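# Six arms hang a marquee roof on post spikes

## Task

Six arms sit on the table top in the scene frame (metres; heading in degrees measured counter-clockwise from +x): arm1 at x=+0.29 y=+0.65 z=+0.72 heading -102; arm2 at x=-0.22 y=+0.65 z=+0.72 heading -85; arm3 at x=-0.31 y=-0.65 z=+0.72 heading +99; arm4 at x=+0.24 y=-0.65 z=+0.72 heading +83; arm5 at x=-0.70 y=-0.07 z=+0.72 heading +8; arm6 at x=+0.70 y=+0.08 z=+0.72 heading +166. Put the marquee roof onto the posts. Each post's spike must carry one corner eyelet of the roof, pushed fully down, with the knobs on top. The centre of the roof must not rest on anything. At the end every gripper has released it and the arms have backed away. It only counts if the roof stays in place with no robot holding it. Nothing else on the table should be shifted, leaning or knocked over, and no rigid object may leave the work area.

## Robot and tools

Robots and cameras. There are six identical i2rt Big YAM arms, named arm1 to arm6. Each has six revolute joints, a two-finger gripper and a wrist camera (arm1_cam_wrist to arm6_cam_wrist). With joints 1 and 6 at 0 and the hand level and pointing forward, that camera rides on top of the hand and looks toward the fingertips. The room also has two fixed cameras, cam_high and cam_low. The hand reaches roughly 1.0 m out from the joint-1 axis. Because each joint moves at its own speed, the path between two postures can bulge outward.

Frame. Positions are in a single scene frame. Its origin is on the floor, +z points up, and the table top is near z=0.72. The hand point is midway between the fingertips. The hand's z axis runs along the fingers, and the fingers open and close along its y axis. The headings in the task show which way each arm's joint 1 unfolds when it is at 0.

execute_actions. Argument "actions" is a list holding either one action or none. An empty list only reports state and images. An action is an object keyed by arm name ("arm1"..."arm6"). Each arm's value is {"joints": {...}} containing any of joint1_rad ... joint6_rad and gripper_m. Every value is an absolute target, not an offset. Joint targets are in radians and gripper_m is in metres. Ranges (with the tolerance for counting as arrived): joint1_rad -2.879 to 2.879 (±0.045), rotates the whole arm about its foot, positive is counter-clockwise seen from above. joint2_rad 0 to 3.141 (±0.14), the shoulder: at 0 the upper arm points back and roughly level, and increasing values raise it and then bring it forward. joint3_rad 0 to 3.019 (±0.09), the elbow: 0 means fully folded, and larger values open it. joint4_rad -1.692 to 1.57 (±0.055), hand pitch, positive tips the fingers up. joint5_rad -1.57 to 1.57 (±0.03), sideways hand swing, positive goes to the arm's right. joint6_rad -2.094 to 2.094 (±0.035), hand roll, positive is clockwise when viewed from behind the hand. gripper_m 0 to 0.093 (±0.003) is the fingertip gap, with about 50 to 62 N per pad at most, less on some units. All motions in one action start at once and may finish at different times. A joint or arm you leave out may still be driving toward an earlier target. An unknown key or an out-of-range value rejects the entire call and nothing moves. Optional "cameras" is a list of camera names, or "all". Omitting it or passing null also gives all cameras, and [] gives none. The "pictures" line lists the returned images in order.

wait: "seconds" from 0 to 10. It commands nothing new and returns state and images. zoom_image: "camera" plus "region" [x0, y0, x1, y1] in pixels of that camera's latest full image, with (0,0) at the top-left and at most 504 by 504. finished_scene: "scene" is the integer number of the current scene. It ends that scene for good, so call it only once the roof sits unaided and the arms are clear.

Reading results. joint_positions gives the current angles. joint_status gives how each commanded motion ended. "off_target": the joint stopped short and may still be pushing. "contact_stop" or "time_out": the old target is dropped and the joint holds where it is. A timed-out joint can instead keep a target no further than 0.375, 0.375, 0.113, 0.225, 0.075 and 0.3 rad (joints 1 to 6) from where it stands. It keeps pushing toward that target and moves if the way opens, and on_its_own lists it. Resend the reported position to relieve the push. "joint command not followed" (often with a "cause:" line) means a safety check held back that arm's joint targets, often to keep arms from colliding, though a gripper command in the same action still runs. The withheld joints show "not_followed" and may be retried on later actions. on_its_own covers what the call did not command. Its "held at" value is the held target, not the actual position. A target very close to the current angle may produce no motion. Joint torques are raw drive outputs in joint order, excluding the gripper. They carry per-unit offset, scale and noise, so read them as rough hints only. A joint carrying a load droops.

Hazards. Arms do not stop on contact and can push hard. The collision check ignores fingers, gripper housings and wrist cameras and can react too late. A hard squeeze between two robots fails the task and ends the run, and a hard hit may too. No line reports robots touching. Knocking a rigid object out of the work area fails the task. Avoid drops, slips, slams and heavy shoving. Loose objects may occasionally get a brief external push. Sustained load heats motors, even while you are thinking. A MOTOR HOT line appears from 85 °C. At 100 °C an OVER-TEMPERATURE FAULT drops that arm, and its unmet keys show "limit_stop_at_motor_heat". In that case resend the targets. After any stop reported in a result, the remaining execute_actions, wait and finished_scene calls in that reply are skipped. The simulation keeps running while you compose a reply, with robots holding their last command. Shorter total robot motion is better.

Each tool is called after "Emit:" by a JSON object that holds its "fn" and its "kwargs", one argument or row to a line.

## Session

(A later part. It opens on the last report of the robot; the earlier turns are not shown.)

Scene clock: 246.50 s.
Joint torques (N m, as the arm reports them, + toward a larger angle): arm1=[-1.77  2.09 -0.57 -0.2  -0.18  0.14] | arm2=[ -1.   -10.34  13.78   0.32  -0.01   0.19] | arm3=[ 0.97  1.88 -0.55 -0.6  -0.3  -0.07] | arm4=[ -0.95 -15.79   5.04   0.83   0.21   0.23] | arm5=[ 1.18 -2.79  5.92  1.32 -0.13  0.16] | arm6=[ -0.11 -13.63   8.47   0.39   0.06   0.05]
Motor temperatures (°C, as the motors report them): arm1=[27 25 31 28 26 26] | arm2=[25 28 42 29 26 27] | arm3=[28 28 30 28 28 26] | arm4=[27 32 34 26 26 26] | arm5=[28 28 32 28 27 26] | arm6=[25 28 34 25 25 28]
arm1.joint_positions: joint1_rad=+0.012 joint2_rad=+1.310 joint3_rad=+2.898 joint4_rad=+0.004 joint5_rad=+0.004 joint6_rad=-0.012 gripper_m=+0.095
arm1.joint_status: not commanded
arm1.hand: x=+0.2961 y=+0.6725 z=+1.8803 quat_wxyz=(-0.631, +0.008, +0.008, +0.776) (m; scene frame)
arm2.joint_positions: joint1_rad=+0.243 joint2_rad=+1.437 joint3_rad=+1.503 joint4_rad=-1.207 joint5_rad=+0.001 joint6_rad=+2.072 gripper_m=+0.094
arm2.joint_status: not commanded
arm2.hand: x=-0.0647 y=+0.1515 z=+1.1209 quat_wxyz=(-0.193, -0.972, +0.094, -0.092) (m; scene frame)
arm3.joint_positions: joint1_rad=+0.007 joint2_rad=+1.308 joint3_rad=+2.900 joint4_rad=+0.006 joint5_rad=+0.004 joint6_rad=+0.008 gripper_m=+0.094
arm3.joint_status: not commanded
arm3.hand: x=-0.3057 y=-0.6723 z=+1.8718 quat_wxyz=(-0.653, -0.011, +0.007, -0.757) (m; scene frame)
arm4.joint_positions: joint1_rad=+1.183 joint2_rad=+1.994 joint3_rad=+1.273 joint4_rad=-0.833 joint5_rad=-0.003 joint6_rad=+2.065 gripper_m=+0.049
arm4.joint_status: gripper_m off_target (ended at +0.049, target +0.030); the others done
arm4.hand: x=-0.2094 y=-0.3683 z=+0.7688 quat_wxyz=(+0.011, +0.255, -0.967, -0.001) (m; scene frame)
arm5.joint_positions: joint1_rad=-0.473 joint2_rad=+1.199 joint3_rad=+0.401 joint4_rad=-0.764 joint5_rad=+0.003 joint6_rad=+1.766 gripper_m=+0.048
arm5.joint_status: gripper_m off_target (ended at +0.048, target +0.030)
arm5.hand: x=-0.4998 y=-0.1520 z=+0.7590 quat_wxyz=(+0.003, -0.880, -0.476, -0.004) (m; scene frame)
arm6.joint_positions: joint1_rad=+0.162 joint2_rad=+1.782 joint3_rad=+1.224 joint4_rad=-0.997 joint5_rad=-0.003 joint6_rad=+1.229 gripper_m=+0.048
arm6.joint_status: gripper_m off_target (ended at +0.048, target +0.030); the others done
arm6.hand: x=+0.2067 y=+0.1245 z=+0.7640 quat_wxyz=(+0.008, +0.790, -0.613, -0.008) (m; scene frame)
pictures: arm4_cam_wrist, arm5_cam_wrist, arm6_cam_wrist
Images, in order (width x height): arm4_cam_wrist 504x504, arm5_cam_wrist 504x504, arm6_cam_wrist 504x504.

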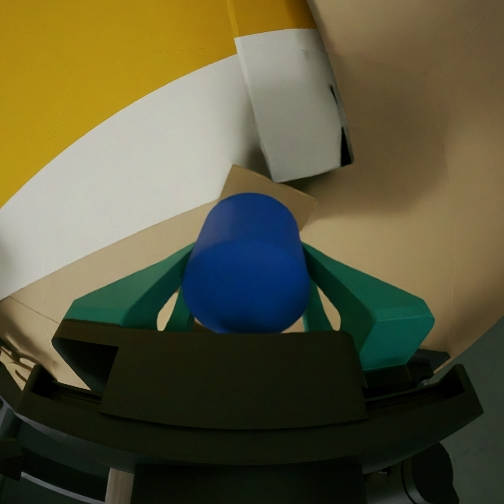

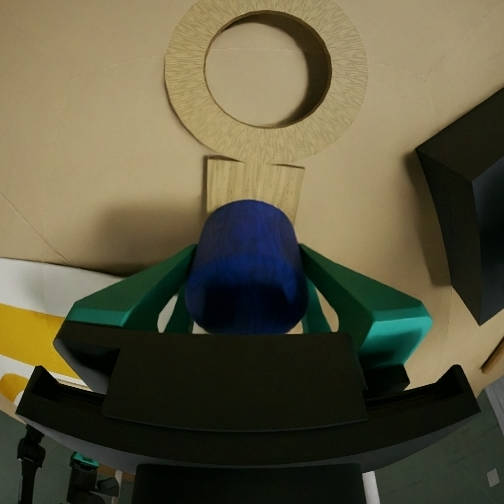

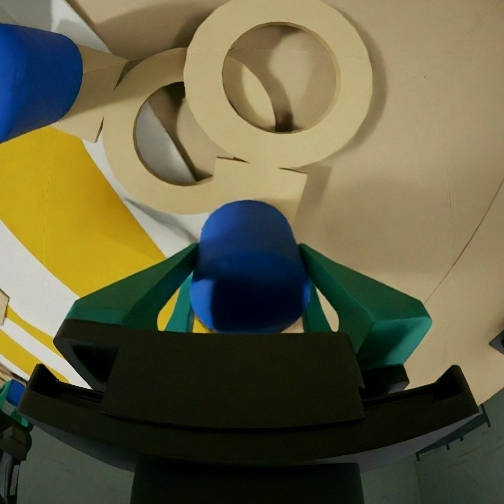

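Emit:
{"fn": "execute_actions", "kwargs": {
  "actions": [
    {"arm4": {"joints": {"joint2_rad": 1.88}}, "arm6": {"joints": {"joint2_rad": 1.65}}, "arm2": {"joints": {"joint2_rad": 1.7, "joint3_rad": 1.395, "joint4_rad": -1.032}}}
  ],
  "cameras": []
}}

Emit:
{"fn": "execute_actions", "kwargs": {
  "actions": [
    {"arm4": {"joints": {"joint1_rad": 1.138, "joint2_rad": 1.775, "joint3_rad": 1.145, "joint4_rad": -0.93, "joint6_rad": 1.2}}, "arm6": {"joints": {"joint1_rad": 0.47, "joint2_rad": 1.36, "joint3_rad": 1.015, "joint4_rad": -1.215, "joint6_rad": 1.9}}}
  ],
  "cameras": []
}}

Emit:
{"fn": "execute_actions", "kwargs": {
  "actions": [
    {"arm2": {"joints": {"joint1_rad": 0.517, "joint2_rad": 1.905}}}
  ],
  "cameras": ["arm2_cam_wrist", "arm4_cam_wrist", "arm6_cam_wrist", "cam_high", "cam_low"]
}}

Scene clock: 280.13 s.
Joint torques (N m, as the arm reports them, + toward a larger angle): arm1=[-1.89  2.12 -0.55 -0.27 -0.19  0.14] | arm2=[ -1.02 -16.18  12.15   0.49   0.     0.21] | arm3=[ 0.41  1.73 -0.45 -0.6  -0.26 -0.08] | arm4=[ -0.96 -17.35   6.07   0.93   0.21   0.23] | arm5=[ 1.16 -2.75  5.94  1.3  -0.13  0.16] | arm6=[ -0.3  -16.42   9.64   0.63   0.03   0.04]
Motor temperatures (°C, as the motors report them): arm1=[27 25 30 28 26 27] | arm2=[25 28 43 29 26 27] | arm3=[28 28 29 28 28 26] | arm4=[27 31 33 26 26 26] | arm5=[28 28 32 28 27 26] | arm6=[25 28 34 25 25 28]
arm1.joint_positions: joint1_rad=+0.012 joint2_rad=+1.310 joint3_rad=+2.898 joint4_rad=+0.004 joint5_rad=+0.004 joint6_rad=-0.012 gripper_m=+0.095
arm1.joint_status: not commanded
arm1.hand: x=+0.2961 y=+0.6725 z=+1.8803 quat_wxyz=(-0.631, +0.008, +0.008, +0.776) (m; scene frame)
arm2.joint_positions: joint1_rad=+0.243 joint2_rad=+1.716 joint3_rad=+1.374 joint4_rad=-1.041 joint5_rad=+0.001 joint6_rad=+2.073 gripper_m=+0.094
arm2.joint_status: all done
arm2.hand: x=-0.0532 y=+0.1265 z=+0.9303 quat_wxyz=(-0.083, -0.991, +0.094, -0.045) (m; scene frame)
arm3.joint_positions: joint1_rad=+0.007 joint2_rad=+1.308 joint3_rad=+2.900 joint4_rad=+0.006 joint5_rad=+0.004 joint6_rad=+0.008 gripper_m=+0.094
arm3.joint_status: not commanded
arm3.hand: x=-0.3057 y=-0.6723 z=+1.8718 quat_wxyz=(-0.653, -0.011, +0.007, -0.757) (m; scene frame)
arm4.joint_positions: joint1_rad=+1.183 joint2_rad=+1.889 joint3_rad=+1.267 joint4_rad=-0.832 joint5_rad=-0.003 joint6_rad=+2.065 gripper_m=+0.049
arm4.joint_status: all done
arm4.hand: x=-0.2205 y=-0.3606 z=+0.8212 quat_wxyz=(+0.045, +0.254, -0.965, -0.037) (m; scene frame)
arm5.joint_positions: joint1_rad=-0.473 joint2_rad=+1.199 joint3_rad=+0.401 joint4_rad=-0.764 joint5_rad=+0.003 joint6_rad=+1.766 gripper_m=+0.048
arm5.joint_status: not commanded
arm5.hand: x=-0.4998 y=-0.1520 z=+0.7590 quat_wxyz=(+0.003, -0.880, -0.476, -0.004) (m; scene frame)
arm6.joint_positions: joint1_rad=+0.162 joint2_rad=+1.662 joint3_rad=+1.217 joint4_rad=-0.996 joint5_rad=-0.002 joint6_rad=+1.229 gripper_m=+0.048
arm6.joint_status: all done
arm6.hand: x=+0.2020 y=+0.1252 z=+0.8190 quat_wxyz=(+0.039, +0.788, -0.611, -0.056) (m; scene frame)
pictures: none
No camera images: the call's "cameras" was empty. Leave "cameras" out to get every camera's image.

Scene clock: 281.93 s.
Joint torques (N m, as the arm reports them, + toward a larger angle): arm1=[-1.65  2.17 -0.57 -0.26 -0.18  0.13] | arm2=[ -1.05 -16.16  12.13   0.54   0.     0.21] | arm3=[ 0.73  1.97 -0.48 -0.55 -0.26 -0.08] | arm4=[ -1.26 -16.47   5.51   0.14   0.21  -0.06] | arm5=[ 1.25 -2.7   6.   -0.01  0.15 -0.09] | arm6=[ -1.24 -10.75   8.36  -1.09  -0.25  -0.16]
Motor temperatures (°C, as the motors report them): arm1=[27 25 30 28 26 27] | arm2=[25 28 42 29 26 27] | arm3=[28 28 29 28 28 26] | arm4=[27 32 33 26 26 26] | arm5=[28 28 32 28 27 26] | arm6=[25 28 34 25 25 28]
arm1.joint_positions: joint1_rad=+0.012 joint2_rad=+1.310 joint3_rad=+2.898 joint4_rad=+0.004 joint5_rad=+0.004 joint6_rad=-0.012 gripper_m=+0.095
arm1.joint_status: not commanded
arm1.hand: x=+0.2961 y=+0.6725 z=+1.8803 quat_wxyz=(-0.631, +0.008, +0.008, +0.776) (m; scene frame)
arm2.joint_positions: joint1_rad=+0.243 joint2_rad=+1.716 joint3_rad=+1.374 joint4_rad=-1.041 joint5_rad=+0.001 joint6_rad=+2.073 gripper_m=+0.094
arm2.joint_status: not commanded
arm2.hand: x=-0.0532 y=+0.1265 z=+0.9303 quat_wxyz=(-0.083, -0.991, +0.094, -0.045) (m; scene frame)
arm3.joint_positions: joint1_rad=+0.007 joint2_rad=+1.308 joint3_rad=+2.900 joint4_rad=+0.006 joint5_rad=+0.004 joint6_rad=+0.008 gripper_m=+0.094
arm3.joint_status: not commanded
arm3.hand: x=-0.3057 y=-0.6723 z=+1.8718 quat_wxyz=(-0.653, -0.011, +0.007, -0.757) (m; scene frame)
arm4.joint_positions: joint1_rad=+1.136 joint2_rad=+1.795 joint3_rad=+1.142 joint4_rad=-0.919 joint5_rad=-0.002 joint6_rad=+1.219 gripper_m=+0.049
arm4.joint_status: all done
arm4.hand: x=-0.1504 y=-0.3785 z=+0.8256 quat_wxyz=(+0.007, +0.611, -0.791, +0.003) (m; scene frame)
arm5.joint_positions: joint1_rad=-0.473 joint2_rad=+1.199 joint3_rad=+0.401 joint4_rad=-0.732 joint5_rad=-0.005 joint6_rad=+1.791 gripper_m=+0.048
arm5.joint_status: not commanded
arm5.hand: x=-0.4921 y=-0.1535 z=+0.7592 quat_wxyz=(-0.007, -0.885, -0.465, -0.018) (m; scene frame)
arm6.joint_positions: joint1_rad=+0.471 joint2_rad=+1.364 joint3_rad=+1.022 joint4_rad=-1.190 joint5_rad=+0.004 joint6_rad=+1.907 gripper_m=+0.048
arm6.joint_status: all done
arm6.hand: x=+0.3297 y=-0.0013 z=+0.8665 quat_wxyz=(+0.019, +0.664, -0.747, -0.013) (m; scene frame)
pictures: none
No camera images: the call's "cameras" was empty. Leave "cameras" out to get every camera's image.

Scene clock: 283.20 s.
Joint torques (N m, as the arm reports them, + toward a larger angle): arm1=[-1.77  1.86 -0.49 -0.25 -0.16  0.13] | arm2=[ -1.87 -16.9   10.59   0.12   0.08   0.23] | arm3=[ 0.66  1.87 -0.4  -0.55 -0.25 -0.04] | arm4=[ -1.26 -16.81   5.49   0.12   0.2   -0.04] | arm5=[ 1.26 -2.71  6.   -0.01  0.15 -0.09] | arm6=[ -1.02 -10.85   8.44  -1.02  -0.26  -0.15]
Motor temperatures (°C, as the motors report them): arm1=[27 25 30 28 26 27] | arm2=[25 28 42 29 26 27] | arm3=[28 28 29 28 28 26] | arm4=[27 32 33 26 26 26] | arm5=[28 28 32 28 27 26] | arm6=[25 28 34 25 25 28]
arm1.joint_positions: joint1_rad=+0.012 joint2_rad=+1.310 joint3_rad=+2.898 joint4_rad=+0.004 joint5_rad=+0.004 joint6_rad=-0.012 gripper_m=+0.095
arm1.joint_status: not commanded
arm1.hand: x=+0.2961 y=+0.6725 z=+1.8803 quat_wxyz=(-0.631, +0.008, +0.008, +0.776) (m; scene frame)
arm2.joint_positions: joint1_rad=+0.520 joint2_rad=+1.909 joint3_rad=+1.377 joint4_rad=-1.037 joint5_rad=-0.001 joint6_rad=+2.073 gripper_m=+0.094
arm2.joint_status: all done
arm2.hand: x=+0.0807 y=+0.2004 z=+0.8327 quat_wxyz=(+0.002, -0.999, -0.044, -0.009) (m; scene frame)
arm3.joint_positions: joint1_rad=+0.007 joint2_rad=+1.308 joint3_rad=+2.900 joint4_rad=+0.006 joint5_rad=+0.004 joint6_rad=+0.008 gripper_m=+0.094
arm3.joint_status: not commanded
arm3.hand: x=-0.3057 y=-0.6723 z=+1.8718 quat_wxyz=(-0.653, -0.011, +0.007, -0.757) (m; scene frame)
arm4.joint_positions: joint1_rad=+1.136 joint2_rad=+1.795 joint3_rad=+1.142 joint4_rad=-0.919 joint5_rad=-0.002 joint6_rad=+1.218 gripper_m=+0.049
arm4.joint_status: not commanded
arm4.hand: x=-0.1504 y=-0.3785 z=+0.8256 quat_wxyz=(+0.007, +0.612, -0.791, +0.003) (m; scene frame)
arm5.joint_positions: joint1_rad=-0.473 joint2_rad=+1.199 joint3_rad=+0.401 joint4_rad=-0.732 joint5_rad=-0.005 joint6_rad=+1.791 gripper_m=+0.048
arm5.joint_status: not commanded
arm5.hand: x=-0.4921 y=-0.1535 z=+0.7592 quat_wxyz=(-0.007, -0.885, -0.465, -0.018) (m; scene frame)
arm6.joint_positions: joint1_rad=+0.471 joint2_rad=+1.364 joint3_rad=+1.022 joint4_rad=-1.190 joint5_rad=+0.004 joint6_rad=+1.907 gripper_m=+0.048
arm6.joint_status: not commanded
arm6.hand: x=+0.3297 y=-0.0013 z=+0.8665 quat_wxyz=(+0.019, +0.664, -0.747, -0.013) (m; scene frame)
pictures: arm2_cam_wrist, arm4_cam_wrist, arm6_cam_wrist, cam_high, cam_low
Images, in order (width x height): arm2_cam_wrist 504x504, arm4_cam_wrist 504x504, arm6_cam_wrist 504x504, cam_high 896x504, cam_low 896x504.

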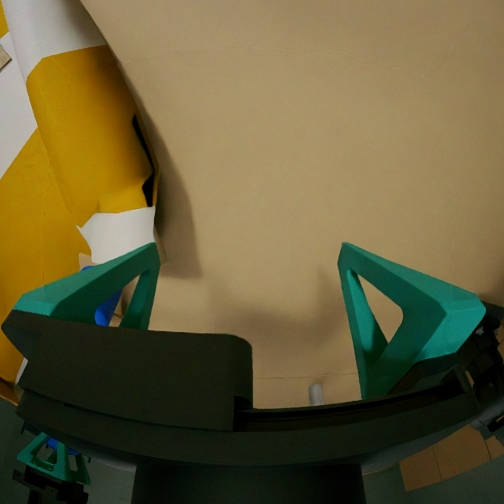

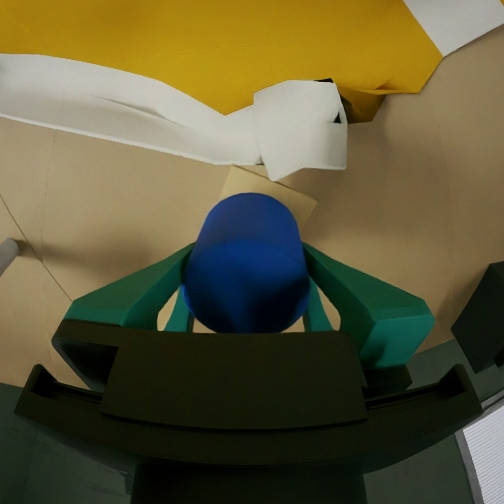

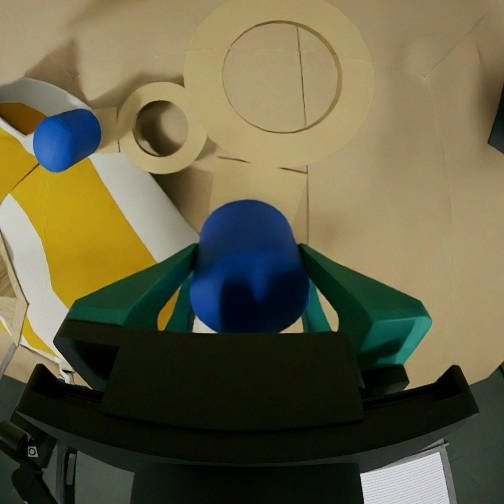

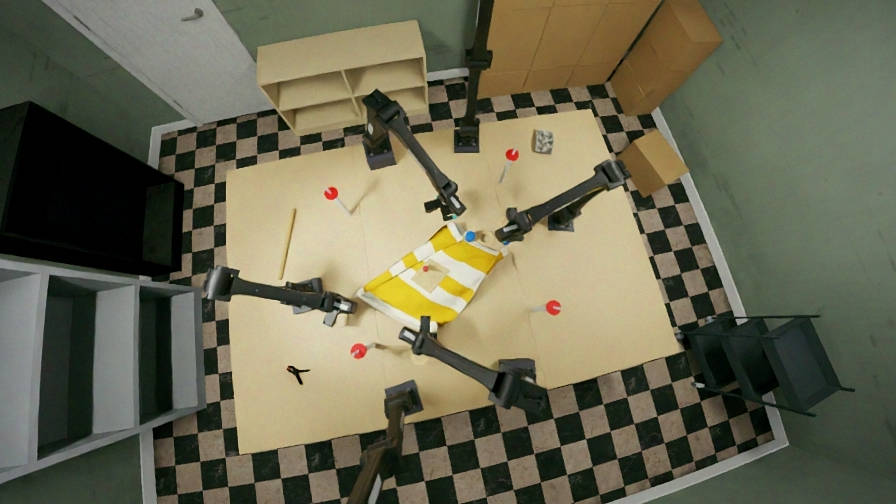

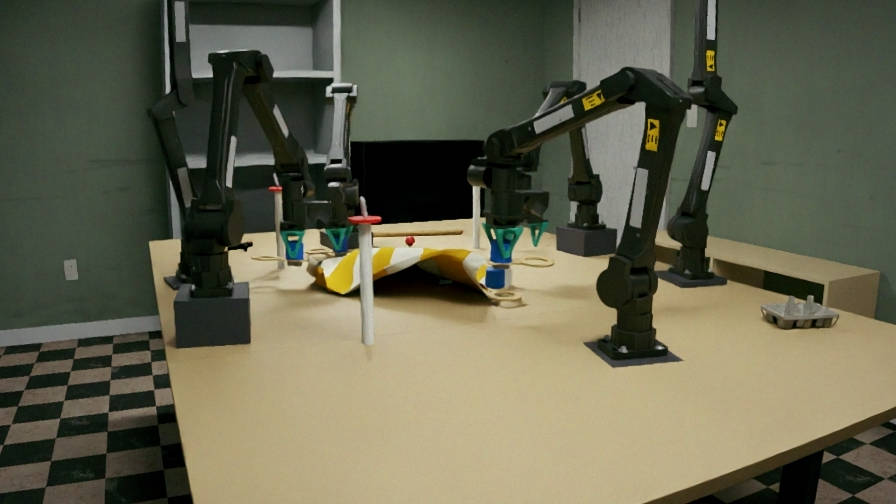

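Emit:
{"fn": "zoom_image", "kwargs": {
  "camera": "cam_high",
  "region": [320, 180, 540, 370]
}}

Emit:
{"fn": "zoom_image", "kwargs": {
  "camera": "cam_low",
  "region": [240, 160, 580, 350]
}}

Region (320, 180, 540, 370) of cam_high's 896x504 image, scaled by 2.291, with more detail than that image has; it fills the top 435 rows of this view, and the rest is white.

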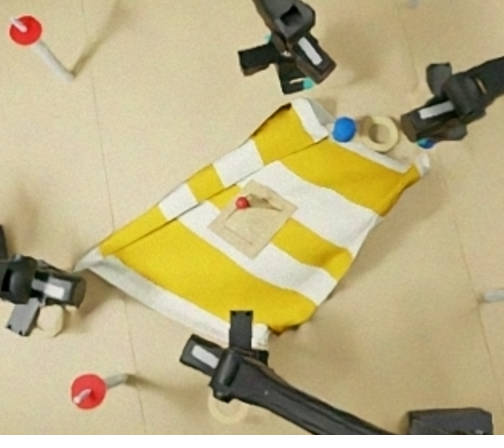

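Region (240, 160, 580, 350) of cam_low's 896x504 image, scaled by 1.482, with more detail than that image has; it fills the top 282 rows of this view, and the rest is white.

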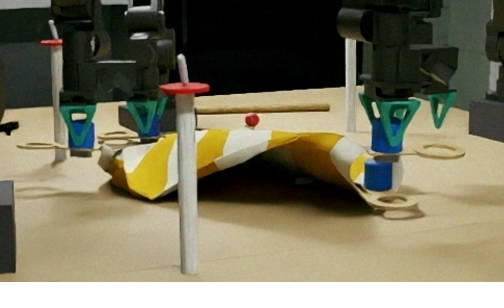

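Emit:
{"fn": "execute_actions", "kwargs": {
  "actions": [
    {"arm6": {"joints": {"joint1_rad": 0.535, "joint2_rad": 1.58, "joint3_rad": 0.972, "joint4_rad": -0.95, "joint6_rad": 2.09}}, "arm2": {"joints": {"joint1_rad": 0.1, "joint2_rad": 0.86, "joint3_rad": 1.02, "joint4_rad": -1.112, "joint6_rad": 0.0}}, "arm1": {"joints": {"joint1_rad": 0.616, "joint2_rad": 0.853, "joint3_rad": 1.19, "joint4_rad": -1.29}}, "arm3": {"joints": {"joint1_rad": 0.096, "joint2_rad": 0.773, "joint3_rad": 1.125, "joint4_rad": -1.305}}}
  ],
  "cameras": []
}}

Emit:
{"fn": "execute_actions", "kwargs": {
  "actions": [
    {"arm6": {"joints": {"gripper_m": 0.093}}, "arm5": {"joints": {"gripper_m": 0.093}}, "arm2": {"joints": {"joint1_rad": -0.597}}}
  ],
  "cameras": ["all"]
}}

Scene clock: 360.53 s.
Joint torques (N m, as the arm reports them, + toward a larger angle): arm1=[ 0.17 -2.73 10.07  1.16 -0.1   0.13] | arm2=[-1.05 -1.99 11.49  0.69 -0.07  0.06] | arm3=[ 2.18 -1.91  7.81  1.48 -0.26 -0.04] | arm4=[ -1.3  -16.78   5.46   0.16   0.19  -0.02] | arm5=[ 1.19 -2.88  6.02 -0.03  0.16 -0.09] | arm6=[ -0.5  -13.54   8.3    0.15  -0.24   0.03]
Motor temperatures (°C, as the motors report them): arm1=[27 25 31 28 26 27] | arm2=[25 31 41 29 26 27] | arm3=[28 28 29 28 28 26] | arm4=[27 32 33 26 26 26] | arm5=[28 28 32 28 27 26] | arm6=[25 27 34 25 24 28]
arm1.joint_positions: joint1_rad=+0.603 joint2_rad=+0.856 joint3_rad=+1.192 joint4_rad=-1.282 joint5_rad=+0.002 joint6_rad=-0.012 gripper_m=+0.095
arm1.joint_status: all done
arm1.hand: x=+0.4176 y=+0.3464 z=+1.1264 quat_wxyz=(-0.254, -0.522, -0.796, +0.174) (m; scene frame)
arm2.joint_positions: joint1_rad=+0.090 joint2_rad=+0.858 joint3_rad=+1.021 joint4_rad=-1.105 joint5_rad=+0.001 joint6_rad=+0.008 gripper_m=+0.094
arm2.joint_status: all done
arm2.hand: x=-0.1705 y=+0.3055 z=+1.1280 quat_wxyz=(-0.240, -0.622, -0.720, +0.193) (m; scene frame)
arm3.joint_positions: joint1_rad=+0.085 joint2_rad=+0.774 joint3_rad=+1.133 joint4_rad=-1.302 joint5_rad=+0.004 joint6_rad=+0.008 gripper_m=+0.094
arm3.joint_status: all done
arm3.hand: x=-0.3736 y=-0.3553 z=+1.1084 quat_wxyz=(-0.193, +0.739, -0.599, -0.240) (m; scene frame)
arm4.joint_positions: joint1_rad=+1.136 joint2_rad=+1.795 joint3_rad=+1.142 joint4_rad=-0.919 joint5_rad=-0.002 joint6_rad=+1.216 gripper_m=+0.049
arm4.joint_status: not commanded
arm4.hand: x=-0.1504 y=-0.3785 z=+0.8256 quat_wxyz=(+0.007, +0.612, -0.790, +0.003) (m; scene frame)
arm5.joint_positions: joint1_rad=-0.473 joint2_rad=+1.199 joint3_rad=+0.401 joint4_rad=-0.732 joint5_rad=-0.005 joint6_rad=+1.791 gripper_m=+0.048
arm5.joint_status: not commanded
arm5.hand: x=-0.4921 y=-0.1535 z=+0.7592 quat_wxyz=(-0.007, -0.885, -0.465, -0.018) (m; scene frame)
arm6.joint_positions: joint1_rad=+0.533 joint2_rad=+1.589 joint3_rad=+0.964 joint4_rad=-0.955 joint5_rad=+0.004 joint6_rad=+2.069 gripper_m=+0.048
arm6.joint_status: all done
joint sent to its limit — the command would take arm6.joint6_rad past its upper limit, so that joint was sent only as far as its limit.
arm6.hand: x=+0.3117 y=-0.0312 z=+0.7636 quat_wxyz=(-0.002, +0.627, -0.779, -0.001) (m; scene frame)
pictures: none
No camera images: the call's "cameras" was empty. Leave "cameras" out to get every camera's image.

Scene clock: 361.83 s.
Joint torques (N m, as the arm reports them, + toward a larger angle): arm1=[ 0.48 -2.81  9.99  1.14 -0.12  0.13] | arm2=[-2.35 -2.17 11.49  0.68 -0.06  0.06] | arm3=[ 2.24 -1.9   7.86  1.38 -0.25 -0.05] | arm4=[ -1.23 -16.8    5.48   0.14   0.21  -0.01] | arm5=[ 1.2  -2.81  6.01  0.05  0.14 -0.09] | arm6=[ -1.03 -13.62   8.33   0.11  -0.23   0.04]
Motor temperatures (°C, as the motors report them): arm1=[27 25 31 28 26 27] | arm2=[25 30 41 29 26 27] | arm3=[28 28 29 28 28 26] | arm4=[27 32 33 26 26 26] | arm5=[28 28 32 28 27 26] | arm6=[25 28 34 25 24 28]
arm1.joint_positions: joint1_rad=+0.603 joint2_rad=+0.856 joint3_rad=+1.192 joint4_rad=-1.282 joint5_rad=+0.002 joint6_rad=-0.012 gripper_m=+0.095
arm1.joint_status: not commanded
arm1.hand: x=+0.4176 y=+0.3464 z=+1.1264 quat_wxyz=(-0.254, -0.522, -0.796, +0.174) (m; scene frame)
arm2.joint_positions: joint1_rad=-0.592 joint2_rad=+0.858 joint3_rad=+1.021 joint4_rad=-1.105 joint5_rad=+0.000 joint6_rad=+0.007 gripper_m=+0.094
arm2.joint_status: all done
arm2.hand: x=-0.3988 y=+0.3476 z=+1.1245 quat_wxyz=(-0.158, -0.827, -0.473, +0.259) (m; scene frame)
arm3.joint_positions: joint1_rad=+0.085 joint2_rad=+0.774 joint3_rad=+1.133 joint4_rad=-1.302 joint5_rad=+0.004 joint6_rad=+0.008 gripper_m=+0.094
arm3.joint_status: not commanded
arm3.hand: x=-0.3736 y=-0.3553 z=+1.1084 quat_wxyz=(-0.193, +0.739, -0.599, -0.240) (m; scene frame)
arm4.joint_positions: joint1_rad=+1.136 joint2_rad=+1.795 joint3_rad=+1.142 joint4_rad=-0.919 joint5_rad=-0.002 joint6_rad=+1.216 gripper_m=+0.049
arm4.joint_status: not commanded
arm4.hand: x=-0.1504 y=-0.3785 z=+0.8256 quat_wxyz=(+0.007, +0.612, -0.790, +0.003) (m; scene frame)
arm5.joint_positions: joint1_rad=-0.473 joint2_rad=+1.199 joint3_rad=+0.401 joint4_rad=-0.733 joint5_rad=-0.004 joint6_rad=+1.791 gripper_m=+0.093
arm5.joint_status: all done
arm5.hand: x=-0.4925 y=-0.1535 z=+0.7591 quat_wxyz=(-0.006, -0.885, -0.465, -0.017) (m; scene frame)
arm6.joint_positions: joint1_rad=+0.533 joint2_rad=+1.589 joint3_rad=+0.964 joint4_rad=-0.955 joint5_rad=+0.003 joint6_rad=+2.069 gripper_m=+0.093
arm6.joint_status: all done
arm6.hand: x=+0.3117 y=-0.0313 z=+0.7636 quat_wxyz=(-0.002, +0.627, -0.779, -0.001) (m; scene frame)
pictures: arm1_cam_wrist, arm2_cam_wrist, arm3_cam_wrist, arm4_cam_wrist, arm5_cam_wrist, arm6_cam_wrist, cam_high, cam_low
Images, in order (width x height): arm1_cam_wrist 504x504, arm2_cam_wrist 504x504, arm3_cam_wrist 504x504, arm4_cam_wrist 504x504, arm5_cam_wrist 504x504, arm6_cam_wrist 504x504, cam_high 896x504, cam_low 896x504.

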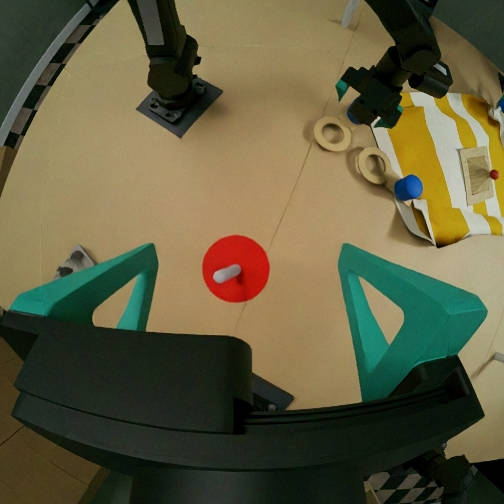

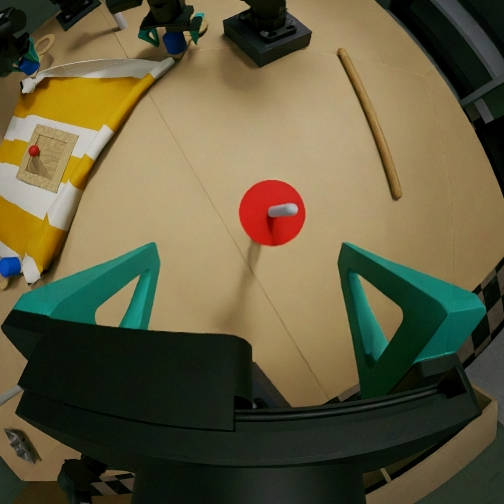

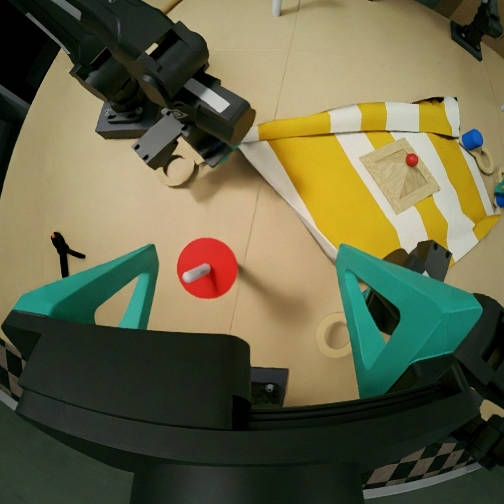

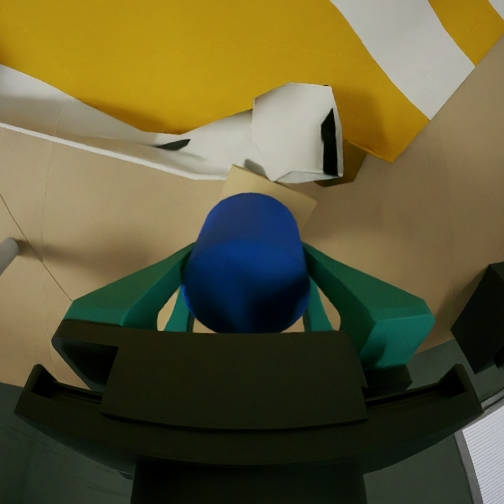

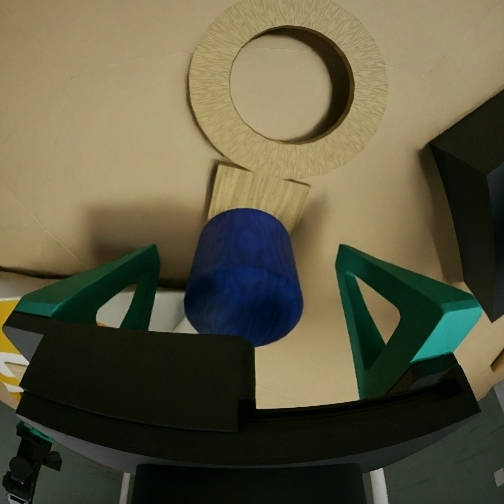

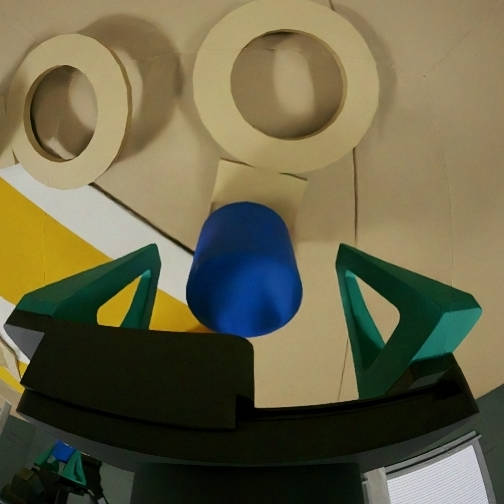

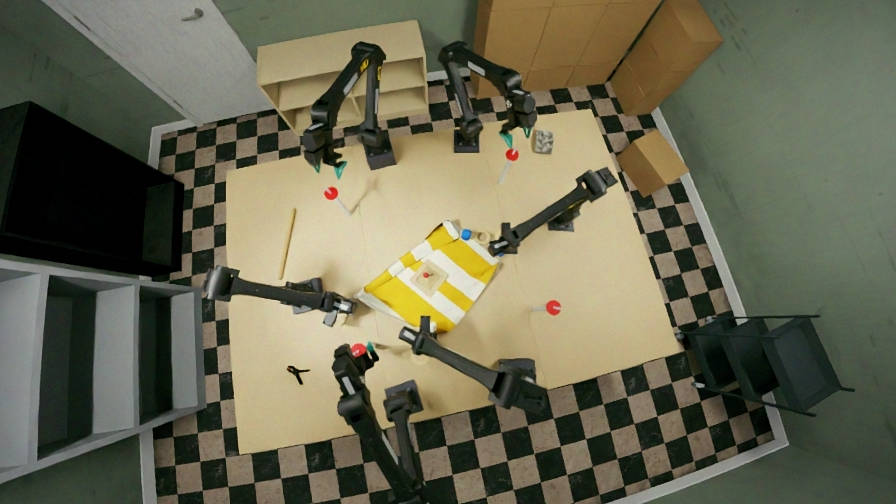

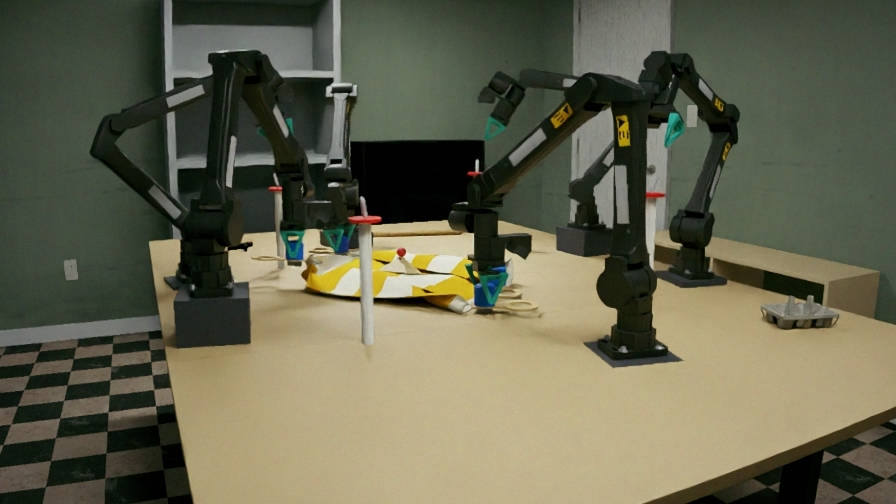

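Emit:
{"fn": "execute_actions", "kwargs": {
  "actions": [
    {"arm5": {"joints": {"joint2_rad": 1.145, "joint3_rad": 0.485, "joint4_rad": -0.89, "joint6_rad": -1.13}}, "arm6": {"joints": {"joint2_rad": 1.36, "joint4_rad": -1.17}}, "arm1": {"joints": {"joint1_rad": -0.06, "joint2_rad": 1.3, "joint3_rad": 1.66, "joint4_rad": -1.26, "joint6_rad": -1.46}}, "arm2": {"joints": {"joint1_rad": -0.687, "joint2_rad": 0.955, "joint3_rad": 0.962, "joint4_rad": -0.957}}, "arm3": {"joints": {"joint1_rad": 0.305, "joint2_rad": 0.675, "joint3_rad": 0.912, "joint4_rad": -1.19}}}
  ],
  "cameras": []
}}

Emit:
{"fn": "execute_actions", "kwargs": {
  "actions": [
    {"arm5": {"joints": {"joint2_rad": 1.229, "joint3_rad": 0.423, "joint4_rad": -0.748}}, "arm6": {"joints": {"joint1_rad": 0.9, "joint2_rad": 1.26, "joint3_rad": 1.475, "joint4_rad": -1.125, "joint6_rad": 0.0}}}
  ],
  "cameras": []
}}

Emit:
{"fn": "execute_actions", "kwargs": {
  "actions": [
    {"arm6": {"joints": {"joint1_rad": 1.285}}, "arm1": {"joints": {"joint2_rad": 1.918}}}
  ],
  "cameras": ["arm1_cam_wrist", "arm2_cam_wrist", "arm3_cam_wrist", "arm5_cam_wrist", "arm6_cam_wrist", "cam_low"]
}}

Scene clock: 423.73 s.
Joint torques (N m, as the arm reports them, + toward a larger angle): arm1=[ -1.07 -10.31  15.42   1.6   -0.09  -0.02] | arm2=[-2.16 -4.22 12.18  1.4  -0.05  0.07] | arm3=[ 1.97 -0.57  8.68  2.12 -0.21 -0.05] | arm4=[ -1.28 -16.78   5.46   0.15   0.2   -0.02] | arm5=[ 1.24 -3.33  9.74  0.03 -0.01 -0.13] | arm6=[-0.82 -8.9   9.48 -0.43 -0.25  0.04]
Motor temperatures (°C, as the motors report them): arm1=[27 25 36 28 26 27] | arm2=[25 28 42 29 26 27] | arm3=[28 28 32 28 28 26] | arm4=[27 33 33 26 26 26] | arm5=[28 28 32 28 27 26] | arm6=[25 28 34 25 24 28]
arm1.joint_positions: joint1_rad=-0.059 joint2_rad=+1.310 joint3_rad=+1.608 joint4_rad=-1.268 joint5_rad=+0.000 joint6_rad=-1.447 gripper_m=+0.095
arm1.joint_status: all done
arm1.hand: x=+0.1617 y=+0.1736 z=+1.1623 quat_wxyz=(+0.022, -0.184, -0.937, +0.295) (m; scene frame)
arm2.joint_positions: joint1_rad=-0.684 joint2_rad=+0.958 joint3_rad=+0.955 joint4_rad=-0.970 joint5_rad=+0.000 joint6_rad=+0.007 gripper_m=+0.094
arm2.joint_status: all done
arm2.hand: x=-0.4436 y=+0.3384 z=+1.0745 quat_wxyz=(-0.138, -0.852, -0.437, +0.253) (m; scene frame)
arm3.joint_positions: joint1_rad=+0.298 joint2_rad=+0.672 joint3_rad=+0.913 joint4_rad=-1.204 joint5_rad=+0.002 joint6_rad=+0.007 gripper_m=+0.094
arm3.joint_status: all done
arm3.hand: x=-0.4257 y=-0.3953 z=+1.0380 quat_wxyz=(-0.160, +0.801, -0.519, -0.251) (m; scene frame)
arm4.joint_positions: joint1_rad=+1.136 joint2_rad=+1.795 joint3_rad=+1.142 joint4_rad=-0.919 joint5_rad=-0.002 joint6_rad=+1.216 gripper_m=+0.049
arm4.joint_status: not commanded
arm4.hand: x=-0.1504 y=-0.3785 z=+0.8256 quat_wxyz=(+0.007, +0.612, -0.790, +0.003) (m; scene frame)
arm5.joint_positions: joint1_rad=-0.473 joint2_rad=+1.154 joint3_rad=+0.442 joint4_rad=-0.876 joint5_rad=-0.004 joint6_rad=-1.115 gripper_m=+0.093
arm5.joint_status: all done
arm5.hand: x=-0.5001 y=-0.1507 z=+0.7792 quat_wxyz=(+0.003, +0.357, -0.934, -0.015) (m; scene frame)
arm6.joint_positions: joint1_rad=+0.533 joint2_rad=+1.350 joint3_rad=+0.964 joint4_rad=-1.162 joint5_rad=+0.003 joint6_rad=+2.069 gripper_m=+0.093
arm6.joint_status: all done
arm6.hand: x=+0.3502 y=-0.0201 z=+0.8501 quat_wxyz=(+0.013, +0.627, -0.779, -0.007) (m; scene frame)
pictures: none
No camera images: the call's "cameras" was empty. Leave "cameras" out to get every camera's image.

Scene clock: 426.13 s.
Joint torques (N m, as the arm reports them, + toward a larger angle): arm1=[ -1.   -10.26  15.43   1.58  -0.1   -0.02] | arm2=[-2.27 -4.16 12.22  1.36 -0.05  0.07] | arm3=[ 1.98 -0.9   8.63  2.21 -0.21 -0.05] | arm4=[ -1.28 -16.87   5.48   0.18   0.2   -0.02] | arm5=[ 1.27 -3.    5.68  1.38 -0.02 -0.14] | arm6=[ -2.03 -10.3   14.31   1.28  -0.24  -0.23]
Motor temperatures (°C, as the motors report them): arm1=[27 25 37 28 26 27] | arm2=[25 28 42 29 26 27] | arm3=[28 28 32 28 28 26] | arm4=[27 33 33 26 26 26] | arm5=[28 28 32 28 27 26] | arm6=[25 28 35 25 24 28]
arm1.joint_positions: joint1_rad=-0.059 joint2_rad=+1.310 joint3_rad=+1.608 joint4_rad=-1.268 joint5_rad=+0.000 joint6_rad=-1.447 gripper_m=+0.095
arm1.joint_status: not commanded
arm1.hand: x=+0.1617 y=+0.1736 z=+1.1623 quat_wxyz=(+0.022, -0.184, -0.937, +0.295) (m; scene frame)
arm2.joint_positions: joint1_rad=-0.684 joint2_rad=+0.958 joint3_rad=+0.955 joint4_rad=-0.970 joint5_rad=+0.000 joint6_rad=+0.007 gripper_m=+0.094
arm2.joint_status: not commanded
arm2.hand: x=-0.4436 y=+0.3384 z=+1.0745 quat_wxyz=(-0.138, -0.852, -0.437, +0.253) (m; scene frame)
arm3.joint_positions: joint1_rad=+0.298 joint2_rad=+0.672 joint3_rad=+0.913 joint4_rad=-1.204 joint5_rad=+0.002 joint6_rad=+0.007 gripper_m=+0.094
arm3.joint_status: not commanded
arm3.hand: x=-0.4257 y=-0.3953 z=+1.0380 quat_wxyz=(-0.160, +0.801, -0.519, -0.251) (m; scene frame)
arm4.joint_positions: joint1_rad=+1.136 joint2_rad=+1.795 joint3_rad=+1.142 joint4_rad=-0.919 joint5_rad=-0.002 joint6_rad=+1.216 gripper_m=+0.049
arm4.joint_status: not commanded
arm4.hand: x=-0.1504 y=-0.3785 z=+0.8256 quat_wxyz=(+0.007, +0.612, -0.790, +0.003) (m; scene frame)
arm5.joint_positions: joint1_rad=-0.473 joint2_rad=+1.227 joint3_rad=+0.426 joint4_rad=-0.764 joint5_rad=-0.004 joint6_rad=-1.115 gripper_m=+0.093
arm5.joint_status: all done
arm5.hand: x=-0.4913 y=-0.1540 z=+0.7599 quat_wxyz=(-0.005, +0.357, -0.934, -0.008) (m; scene frame)
arm6.joint_positions: joint1_rad=+0.907 joint2_rad=+1.260 joint3_rad=+1.431 joint4_rad=-1.129 joint5_rad=+0.001 joint6_rad=+0.013 gripper_m=+0.093
arm6.joint_status: all done
arm6.hand: x=+0.3148 y=-0.2167 z=+1.1007 quat_wxyz=(+0.098, +0.904, +0.301, -0.288) (m; scene frame)
pictures: none
No camera images: the call's "cameras" was empty. Leave "cameras" out to get every camera's image.

Scene clock: 427.50 s.
Joint torques (N m, as the arm reports them, + toward a larger angle): arm1=[ -1.3  -20.28  11.01   0.71  -0.11  -0.06] | arm2=[-2.09 -4.29 12.19  1.36 -0.05  0.06] | arm3=[ 1.76 -0.77  8.8   2.29 -0.19 -0.06] | arm4=[ -1.31 -16.76   5.49   0.12   0.2   -0.02] | arm5=[ 1.19 -3.07  5.7   1.39 -0.02 -0.14] | arm6=[ -1.79 -10.78  14.25   1.3   -0.19  -0.21]
Motor temperatures (°C, as the motors report them): arm1=[27 25 37 28 26 27] | arm2=[25 28 42 29 26 27] | arm3=[28 28 32 28 28 26] | arm4=[27 33 33 26 26 26] | arm5=[28 28 32 28 27 26] | arm6=[25 28 36 25 24 28]
arm1.joint_positions: joint1_rad=-0.059 joint2_rad=+1.946 joint3_rad=+1.641 joint4_rad=-1.267 joint5_rad=+0.000 joint6_rad=-1.448 gripper_m=+0.095
arm1.joint_status: all done
arm1.hand: x=+0.1363 y=+0.0825 z=+0.8371 quat_wxyz=(+0.001, -0.192, -0.981, +0.000) (m; scene frame)
arm2.joint_positions: joint1_rad=-0.684 joint2_rad=+0.958 joint3_rad=+0.955 joint4_rad=-0.970 joint5_rad=+0.000 joint6_rad=+0.007 gripper_m=+0.094
arm2.joint_status: not commanded
arm2.hand: x=-0.4436 y=+0.3384 z=+1.0745 quat_wxyz=(-0.138, -0.852, -0.437, +0.253) (m; scene frame)
arm3.joint_positions: joint1_rad=+0.298 joint2_rad=+0.672 joint3_rad=+0.913 joint4_rad=-1.204 joint5_rad=+0.002 joint6_rad=+0.007 gripper_m=+0.094
arm3.joint_status: not commanded
arm3.hand: x=-0.4257 y=-0.3953 z=+1.0380 quat_wxyz=(-0.160, +0.801, -0.519, -0.251) (m; scene frame)
arm4.joint_positions: joint1_rad=+1.136 joint2_rad=+1.795 joint3_rad=+1.142 joint4_rad=-0.919 joint5_rad=-0.002 joint6_rad=+1.216 gripper_m=+0.049
arm4.joint_status: not commanded
arm4.hand: x=-0.1504 y=-0.3785 z=+0.8256 quat_wxyz=(+0.007, +0.612, -0.790, +0.003) (m; scene frame)
arm5.joint_positions: joint1_rad=-0.473 joint2_rad=+1.227 joint3_rad=+0.426 joint4_rad=-0.764 joint5_rad=-0.004 joint6_rad=-1.115 gripper_m=+0.093
arm5.joint_status: not commanded
arm5.hand: x=-0.4913 y=-0.1540 z=+0.7599 quat_wxyz=(-0.005, +0.357, -0.934, -0.008) (m; scene frame)
arm6.joint_positions: joint1_rad=+1.293 joint2_rad=+1.260 joint3_rad=+1.431 joint4_rad=-1.129 joint5_rad=+0.001 joint6_rad=+0.011 gripper_m=+0.093
arm6.joint_status: all done
arm6.hand: x=+0.4550 y=-0.3406 z=+1.1000 quat_wxyz=(+0.150, +0.829, +0.470, -0.264) (m; scene frame)
pictures: arm1_cam_wrist, arm2_cam_wrist, arm3_cam_wrist, arm5_cam_wrist, arm6_cam_wrist, cam_low
Images, in order (width x height): arm1_cam_wrist 504x504, arm2_cam_wrist 504x504, arm3_cam_wrist 504x504, arm5_cam_wrist 504x504, arm6_cam_wrist 504x504, cam_low 896x504.

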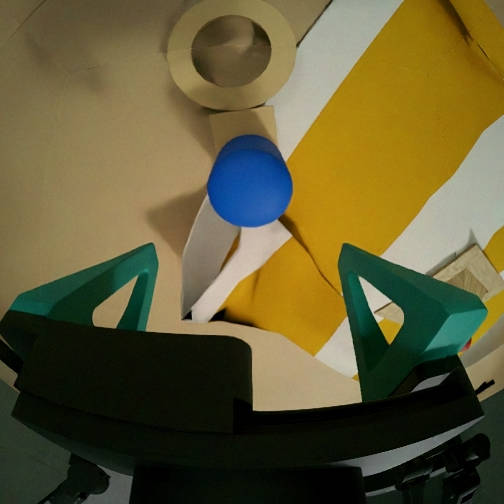

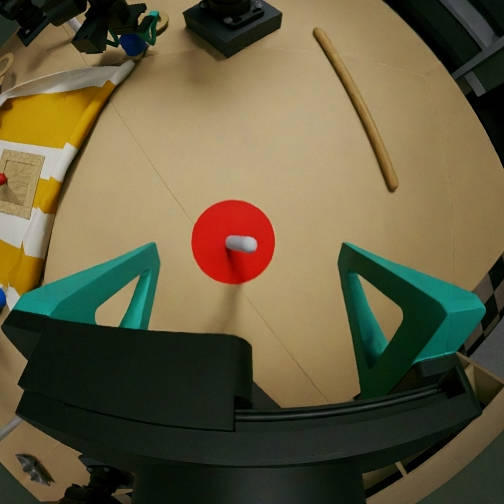

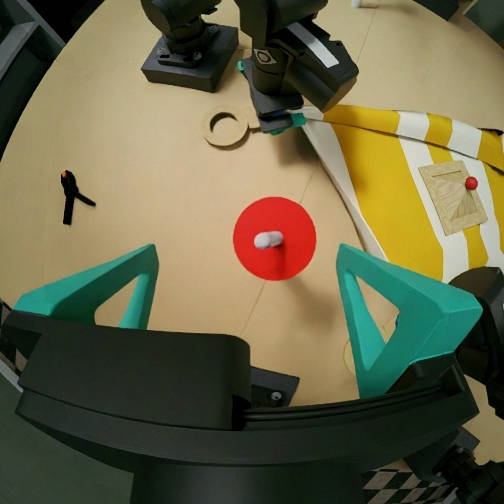

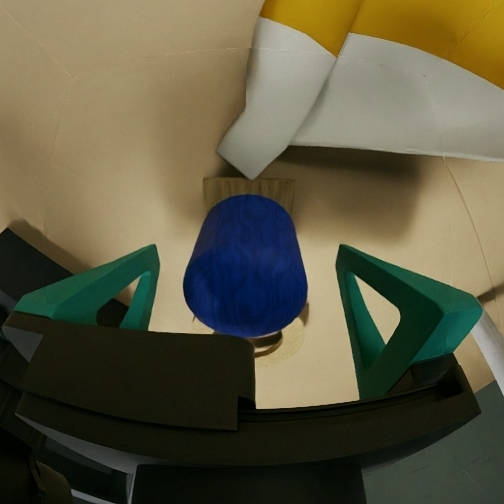

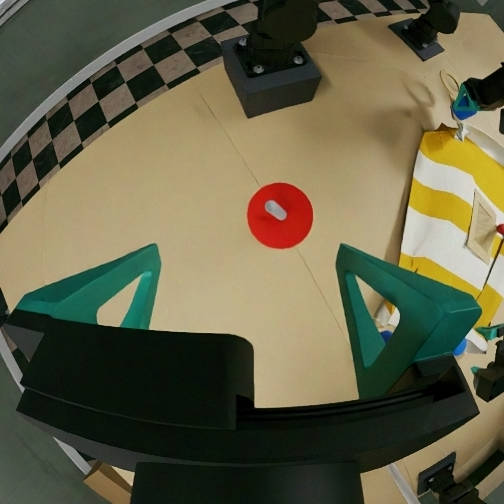

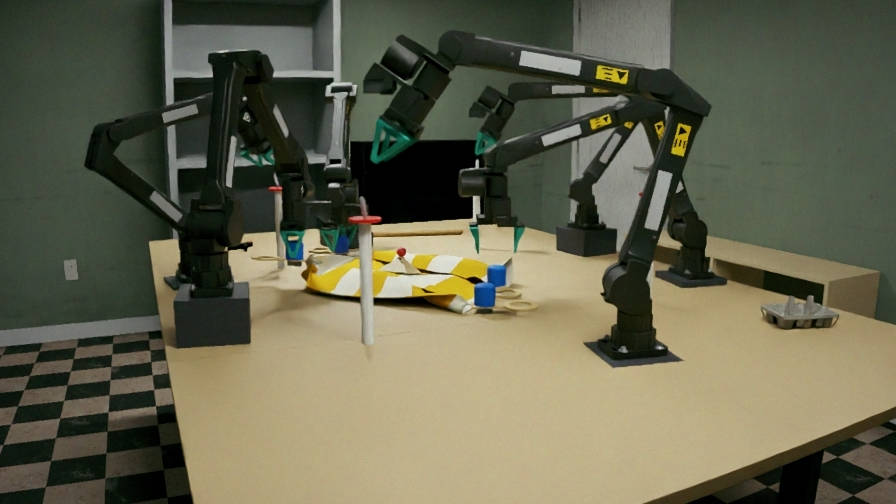

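Emit:
{"fn": "execute_actions", "kwargs": {
  "actions": [
    {"arm5": {"joints": {"gripper_m": 0.03}}, "arm6": {"joints": {"joint1_rad": 0.85, "joint6_rad": -0.9}}, "arm1": {"joints": {"joint1_rad": -0.022, "joint2_rad": 1.985, "joint3_rad": 1.60, "joint4_rad": -1.176}}, "arm2": {"joints": {"joint2_rad": 0.79, "joint3_rad": 1.22, "joint4_rad": -1.355}}, "arm3": {"joints": {"joint2_rad": 0.612, "joint3_rad": 1.29, "joint4_rad": -1.605}}}
  ],
  "cameras": []
}}

Emit:
{"fn": "execute_actions", "kwargs": {
  "actions": [
    {"arm6": {"joints": {"joint2_rad": 1.462, "joint3_rad": 1.09, "joint4_rad": -1.192}}, "arm1": {"joints": {"joint2_rad": 2.03, "joint3_rad": 1.56, "joint4_rad": -1.092}}, "arm2": {"joints": {"joint1_rad": -1.1}}, "arm3": {"joints": {"joint1_rad": 0.74}}}
  ],
  "cameras": ["arm1_cam_wrist", "arm2_cam_wrist", "arm3_cam_wrist", "arm5_cam_wrist"]
}}

Scene clock: 473.40 s.
Joint torques (N m, as the arm reports them, + toward a larger angle): arm1=[ -0.32 -16.73   8.97   0.92  -0.11  -0.06] | arm2=[-2.21  0.39 11.82  0.64 -0.06  0.06] | arm3=[ 1.92  2.67 10.59  1.24 -0.17 -0.04] | arm4=[ -1.25 -16.68   5.51   0.11   0.21  -0.02] | arm5=[ 1.2  -3.04  5.67  1.37 -0.02 -0.13] | arm6=[ -0.47 -10.65  14.23   1.26  -0.28  -0.18]
Motor temperatures (°C, as the motors report them): arm1=[27 29 37 28 26 27] | arm2=[25 28 44 29 26 27] | arm3=[28 28 34 28 28 26] | arm4=[27 33 33 26 26 26] | arm5=[28 28 32 28 27 26] | arm6=[25 28 40 25 24 28]
arm1.joint_positions: joint1_rad=-0.031 joint2_rad=+1.967 joint3_rad=+1.600 joint4_rad=-1.188 joint5_rad=+0.000 joint6_rad=-1.448 gripper_m=+0.095
arm1.joint_status: all done
arm1.hand: x=+0.1512 y=+0.0756 z=+0.8103 quat_wxyz=(+0.002, -0.179, -0.984, +0.009) (m; scene frame)
arm2.joint_positions: joint1_rad=-0.684 joint2_rad=+0.779 joint3_rad=+1.210 joint4_rad=-1.345 joint5_rad=+0.000 joint6_rad=+0.007 gripper_m=+0.094
arm2.joint_status: all done
arm2.hand: x=-0.3981 y=+0.4054 z=+1.2102 quat_wxyz=(-0.151, -0.844, -0.432, +0.278) (m; scene frame)
arm3.joint_positions: joint1_rad=+0.298 joint2_rad=+0.607 joint3_rad=+1.250 joint4_rad=-1.599 joint5_rad=+0.002 joint6_rad=+0.007 gripper_m=+0.094
arm3.joint_status: all done
arm3.hand: x=-0.3915 y=-0.4695 z=+1.1602 quat_wxyz=(-0.162, +0.800, -0.518, -0.254) (m; scene frame)
arm4.joint_positions: joint1_rad=+1.136 joint2_rad=+1.795 joint3_rad=+1.142 joint4_rad=-0.919 joint5_rad=-0.002 joint6_rad=+1.216 gripper_m=+0.049
arm4.joint_status: not commanded
arm4.hand: x=-0.1504 y=-0.3785 z=+0.8256 quat_wxyz=(+0.007, +0.612, -0.790, +0.003) (m; scene frame)
arm5.joint_positions: joint1_rad=-0.473 joint2_rad=+1.227 joint3_rad=+0.426 joint4_rad=-0.764 joint5_rad=-0.004 joint6_rad=-1.116 gripper_m=+0.048
arm5.joint_status: gripper_m off_target (ended at +0.048, target +0.030)
arm5.hand: x=-0.4911 y=-0.1541 z=+0.7599 quat_wxyz=(-0.005, +0.358, -0.934, -0.007) (m; scene frame)
arm6.joint_positions: joint1_rad=+0.843 joint2_rad=+1.260 joint3_rad=+1.431 joint4_rad=-1.129 joint5_rad=+0.001 joint6_rad=-0.887 gripper_m=+0.093
arm6.joint_status: all done
arm6.hand: x=+0.2965 y=-0.1912 z=+1.1008 quat_wxyz=(-0.046, +0.704, +0.642, -0.301) (m; scene frame)
pictures: none
No camera images: the call's "cameras" was empty. Leave "cameras" out to get every camera's image.

Scene clock: 474.67 s.
Joint torques (N m, as the arm reports them, + toward a larger angle): arm1=[ -0.35 -17.7    8.76   0.91  -0.1   -0.06] | arm2=[-2.44  0.23 11.83  0.64 -0.06  0.06] | arm3=[ 2.1   2.32 10.56  1.29 -0.18 -0.05] | arm4=[ -1.16 -16.73   5.48   0.15   0.19  -0.02] | arm5=[ 1.26 -2.94  5.68  1.4  -0.02 -0.13] | arm6=[ -0.45 -14.15  10.54  -0.13  -0.29  -0.23]
Motor temperatures (°C, as the motors report them): arm1=[27 29 36 28 26 27] | arm2=[25 28 44 29 26 27] | arm3=[28 28 34 28 28 26] | arm4=[27 33 33 26 26 26] | arm5=[28 28 32 28 27 26] | arm6=[25 28 39 25 24 28]
arm1.joint_positions: joint1_rad=-0.031 joint2_rad=+2.019 joint3_rad=+1.558 joint4_rad=-1.103 joint5_rad=+0.000 joint6_rad=-1.448 gripper_m=+0.095
arm1.joint_status: all done
arm1.hand: x=+0.1512 y=+0.0760 z=+0.7658 quat_wxyz=(+0.001, -0.179, -0.984, +0.003) (m; scene frame)
arm2.joint_positions: joint1_rad=-1.094 joint2_rad=+0.779 joint3_rad=+1.210 joint4_rad=-1.345 joint5_rad=+0.000 joint6_rad=+0.006 gripper_m=+0.094
arm2.joint_status: all done
arm2.hand: x=-0.4806 y=+0.4938 z=+1.2093 quat_wxyz=(-0.088, -0.915, -0.253, +0.302) (m; scene frame)
arm3.joint_positions: joint1_rad=+0.731 joint2_rad=+0.607 joint3_rad=+1.250 joint4_rad=-1.599 joint5_rad=+0.002 joint6_rad=+0.007 gripper_m=+0.094
arm3.joint_status: all done
arm3.hand: x=-0.4593 y=-0.5201 z=+1.1603 quat_wxyz=(-0.104, +0.893, -0.334, -0.283) (m; scene frame)
arm4.joint_positions: joint1_rad=+1.136 joint2_rad=+1.795 joint3_rad=+1.142 joint4_rad=-0.919 joint5_rad=-0.002 joint6_rad=+1.216 gripper_m=+0.049
arm4.joint_status: not commanded
arm4.hand: x=-0.1504 y=-0.3785 z=+0.8256 quat_wxyz=(+0.007, +0.612, -0.790, +0.003) (m; scene frame)
arm5.joint_positions: joint1_rad=-0.473 joint2_rad=+1.227 joint3_rad=+0.426 joint4_rad=-0.764 joint5_rad=-0.004 joint6_rad=-1.116 gripper_m=+0.048
arm5.joint_status: not commanded
arm5.hand: x=-0.4911 y=-0.1541 z=+0.7599 quat_wxyz=(-0.005, +0.358, -0.934, -0.007) (m; scene frame)
arm6.joint_positions: joint1_rad=+0.843 joint2_rad=+1.486 joint3_rad=+1.069 joint4_rad=-1.192 joint5_rad=+0.001 joint6_rad=-0.888 gripper_m=+0.093
arm6.joint_status: all done
arm6.hand: x=+0.3705 y=-0.1409 z=+0.8380 quat_wxyz=(+0.001, +0.739, +0.674, +0.016) (m; scene frame)
pictures: arm1_cam_wrist, arm2_cam_wrist, arm3_cam_wrist, arm5_cam_wrist
Images, in order (width x height): arm1_cam_wrist 504x504, arm2_cam_wrist 504x504, arm3_cam_wrist 504x504, arm5_cam_wrist 504x504.

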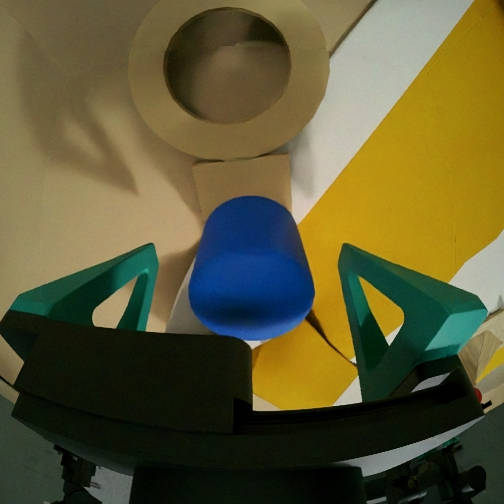

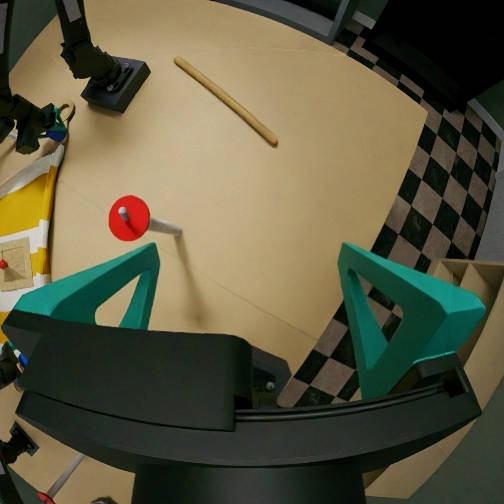

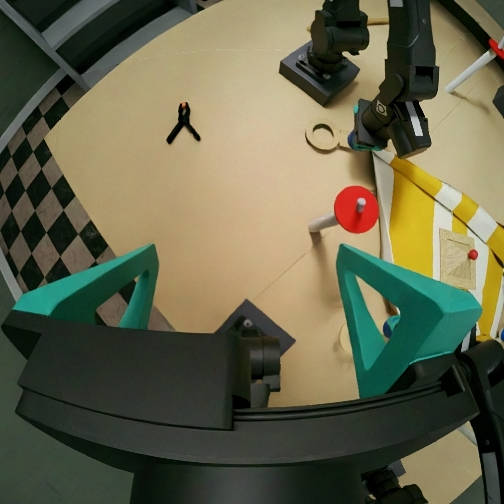

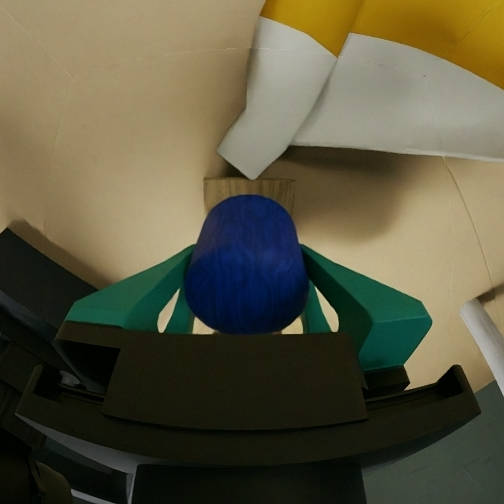

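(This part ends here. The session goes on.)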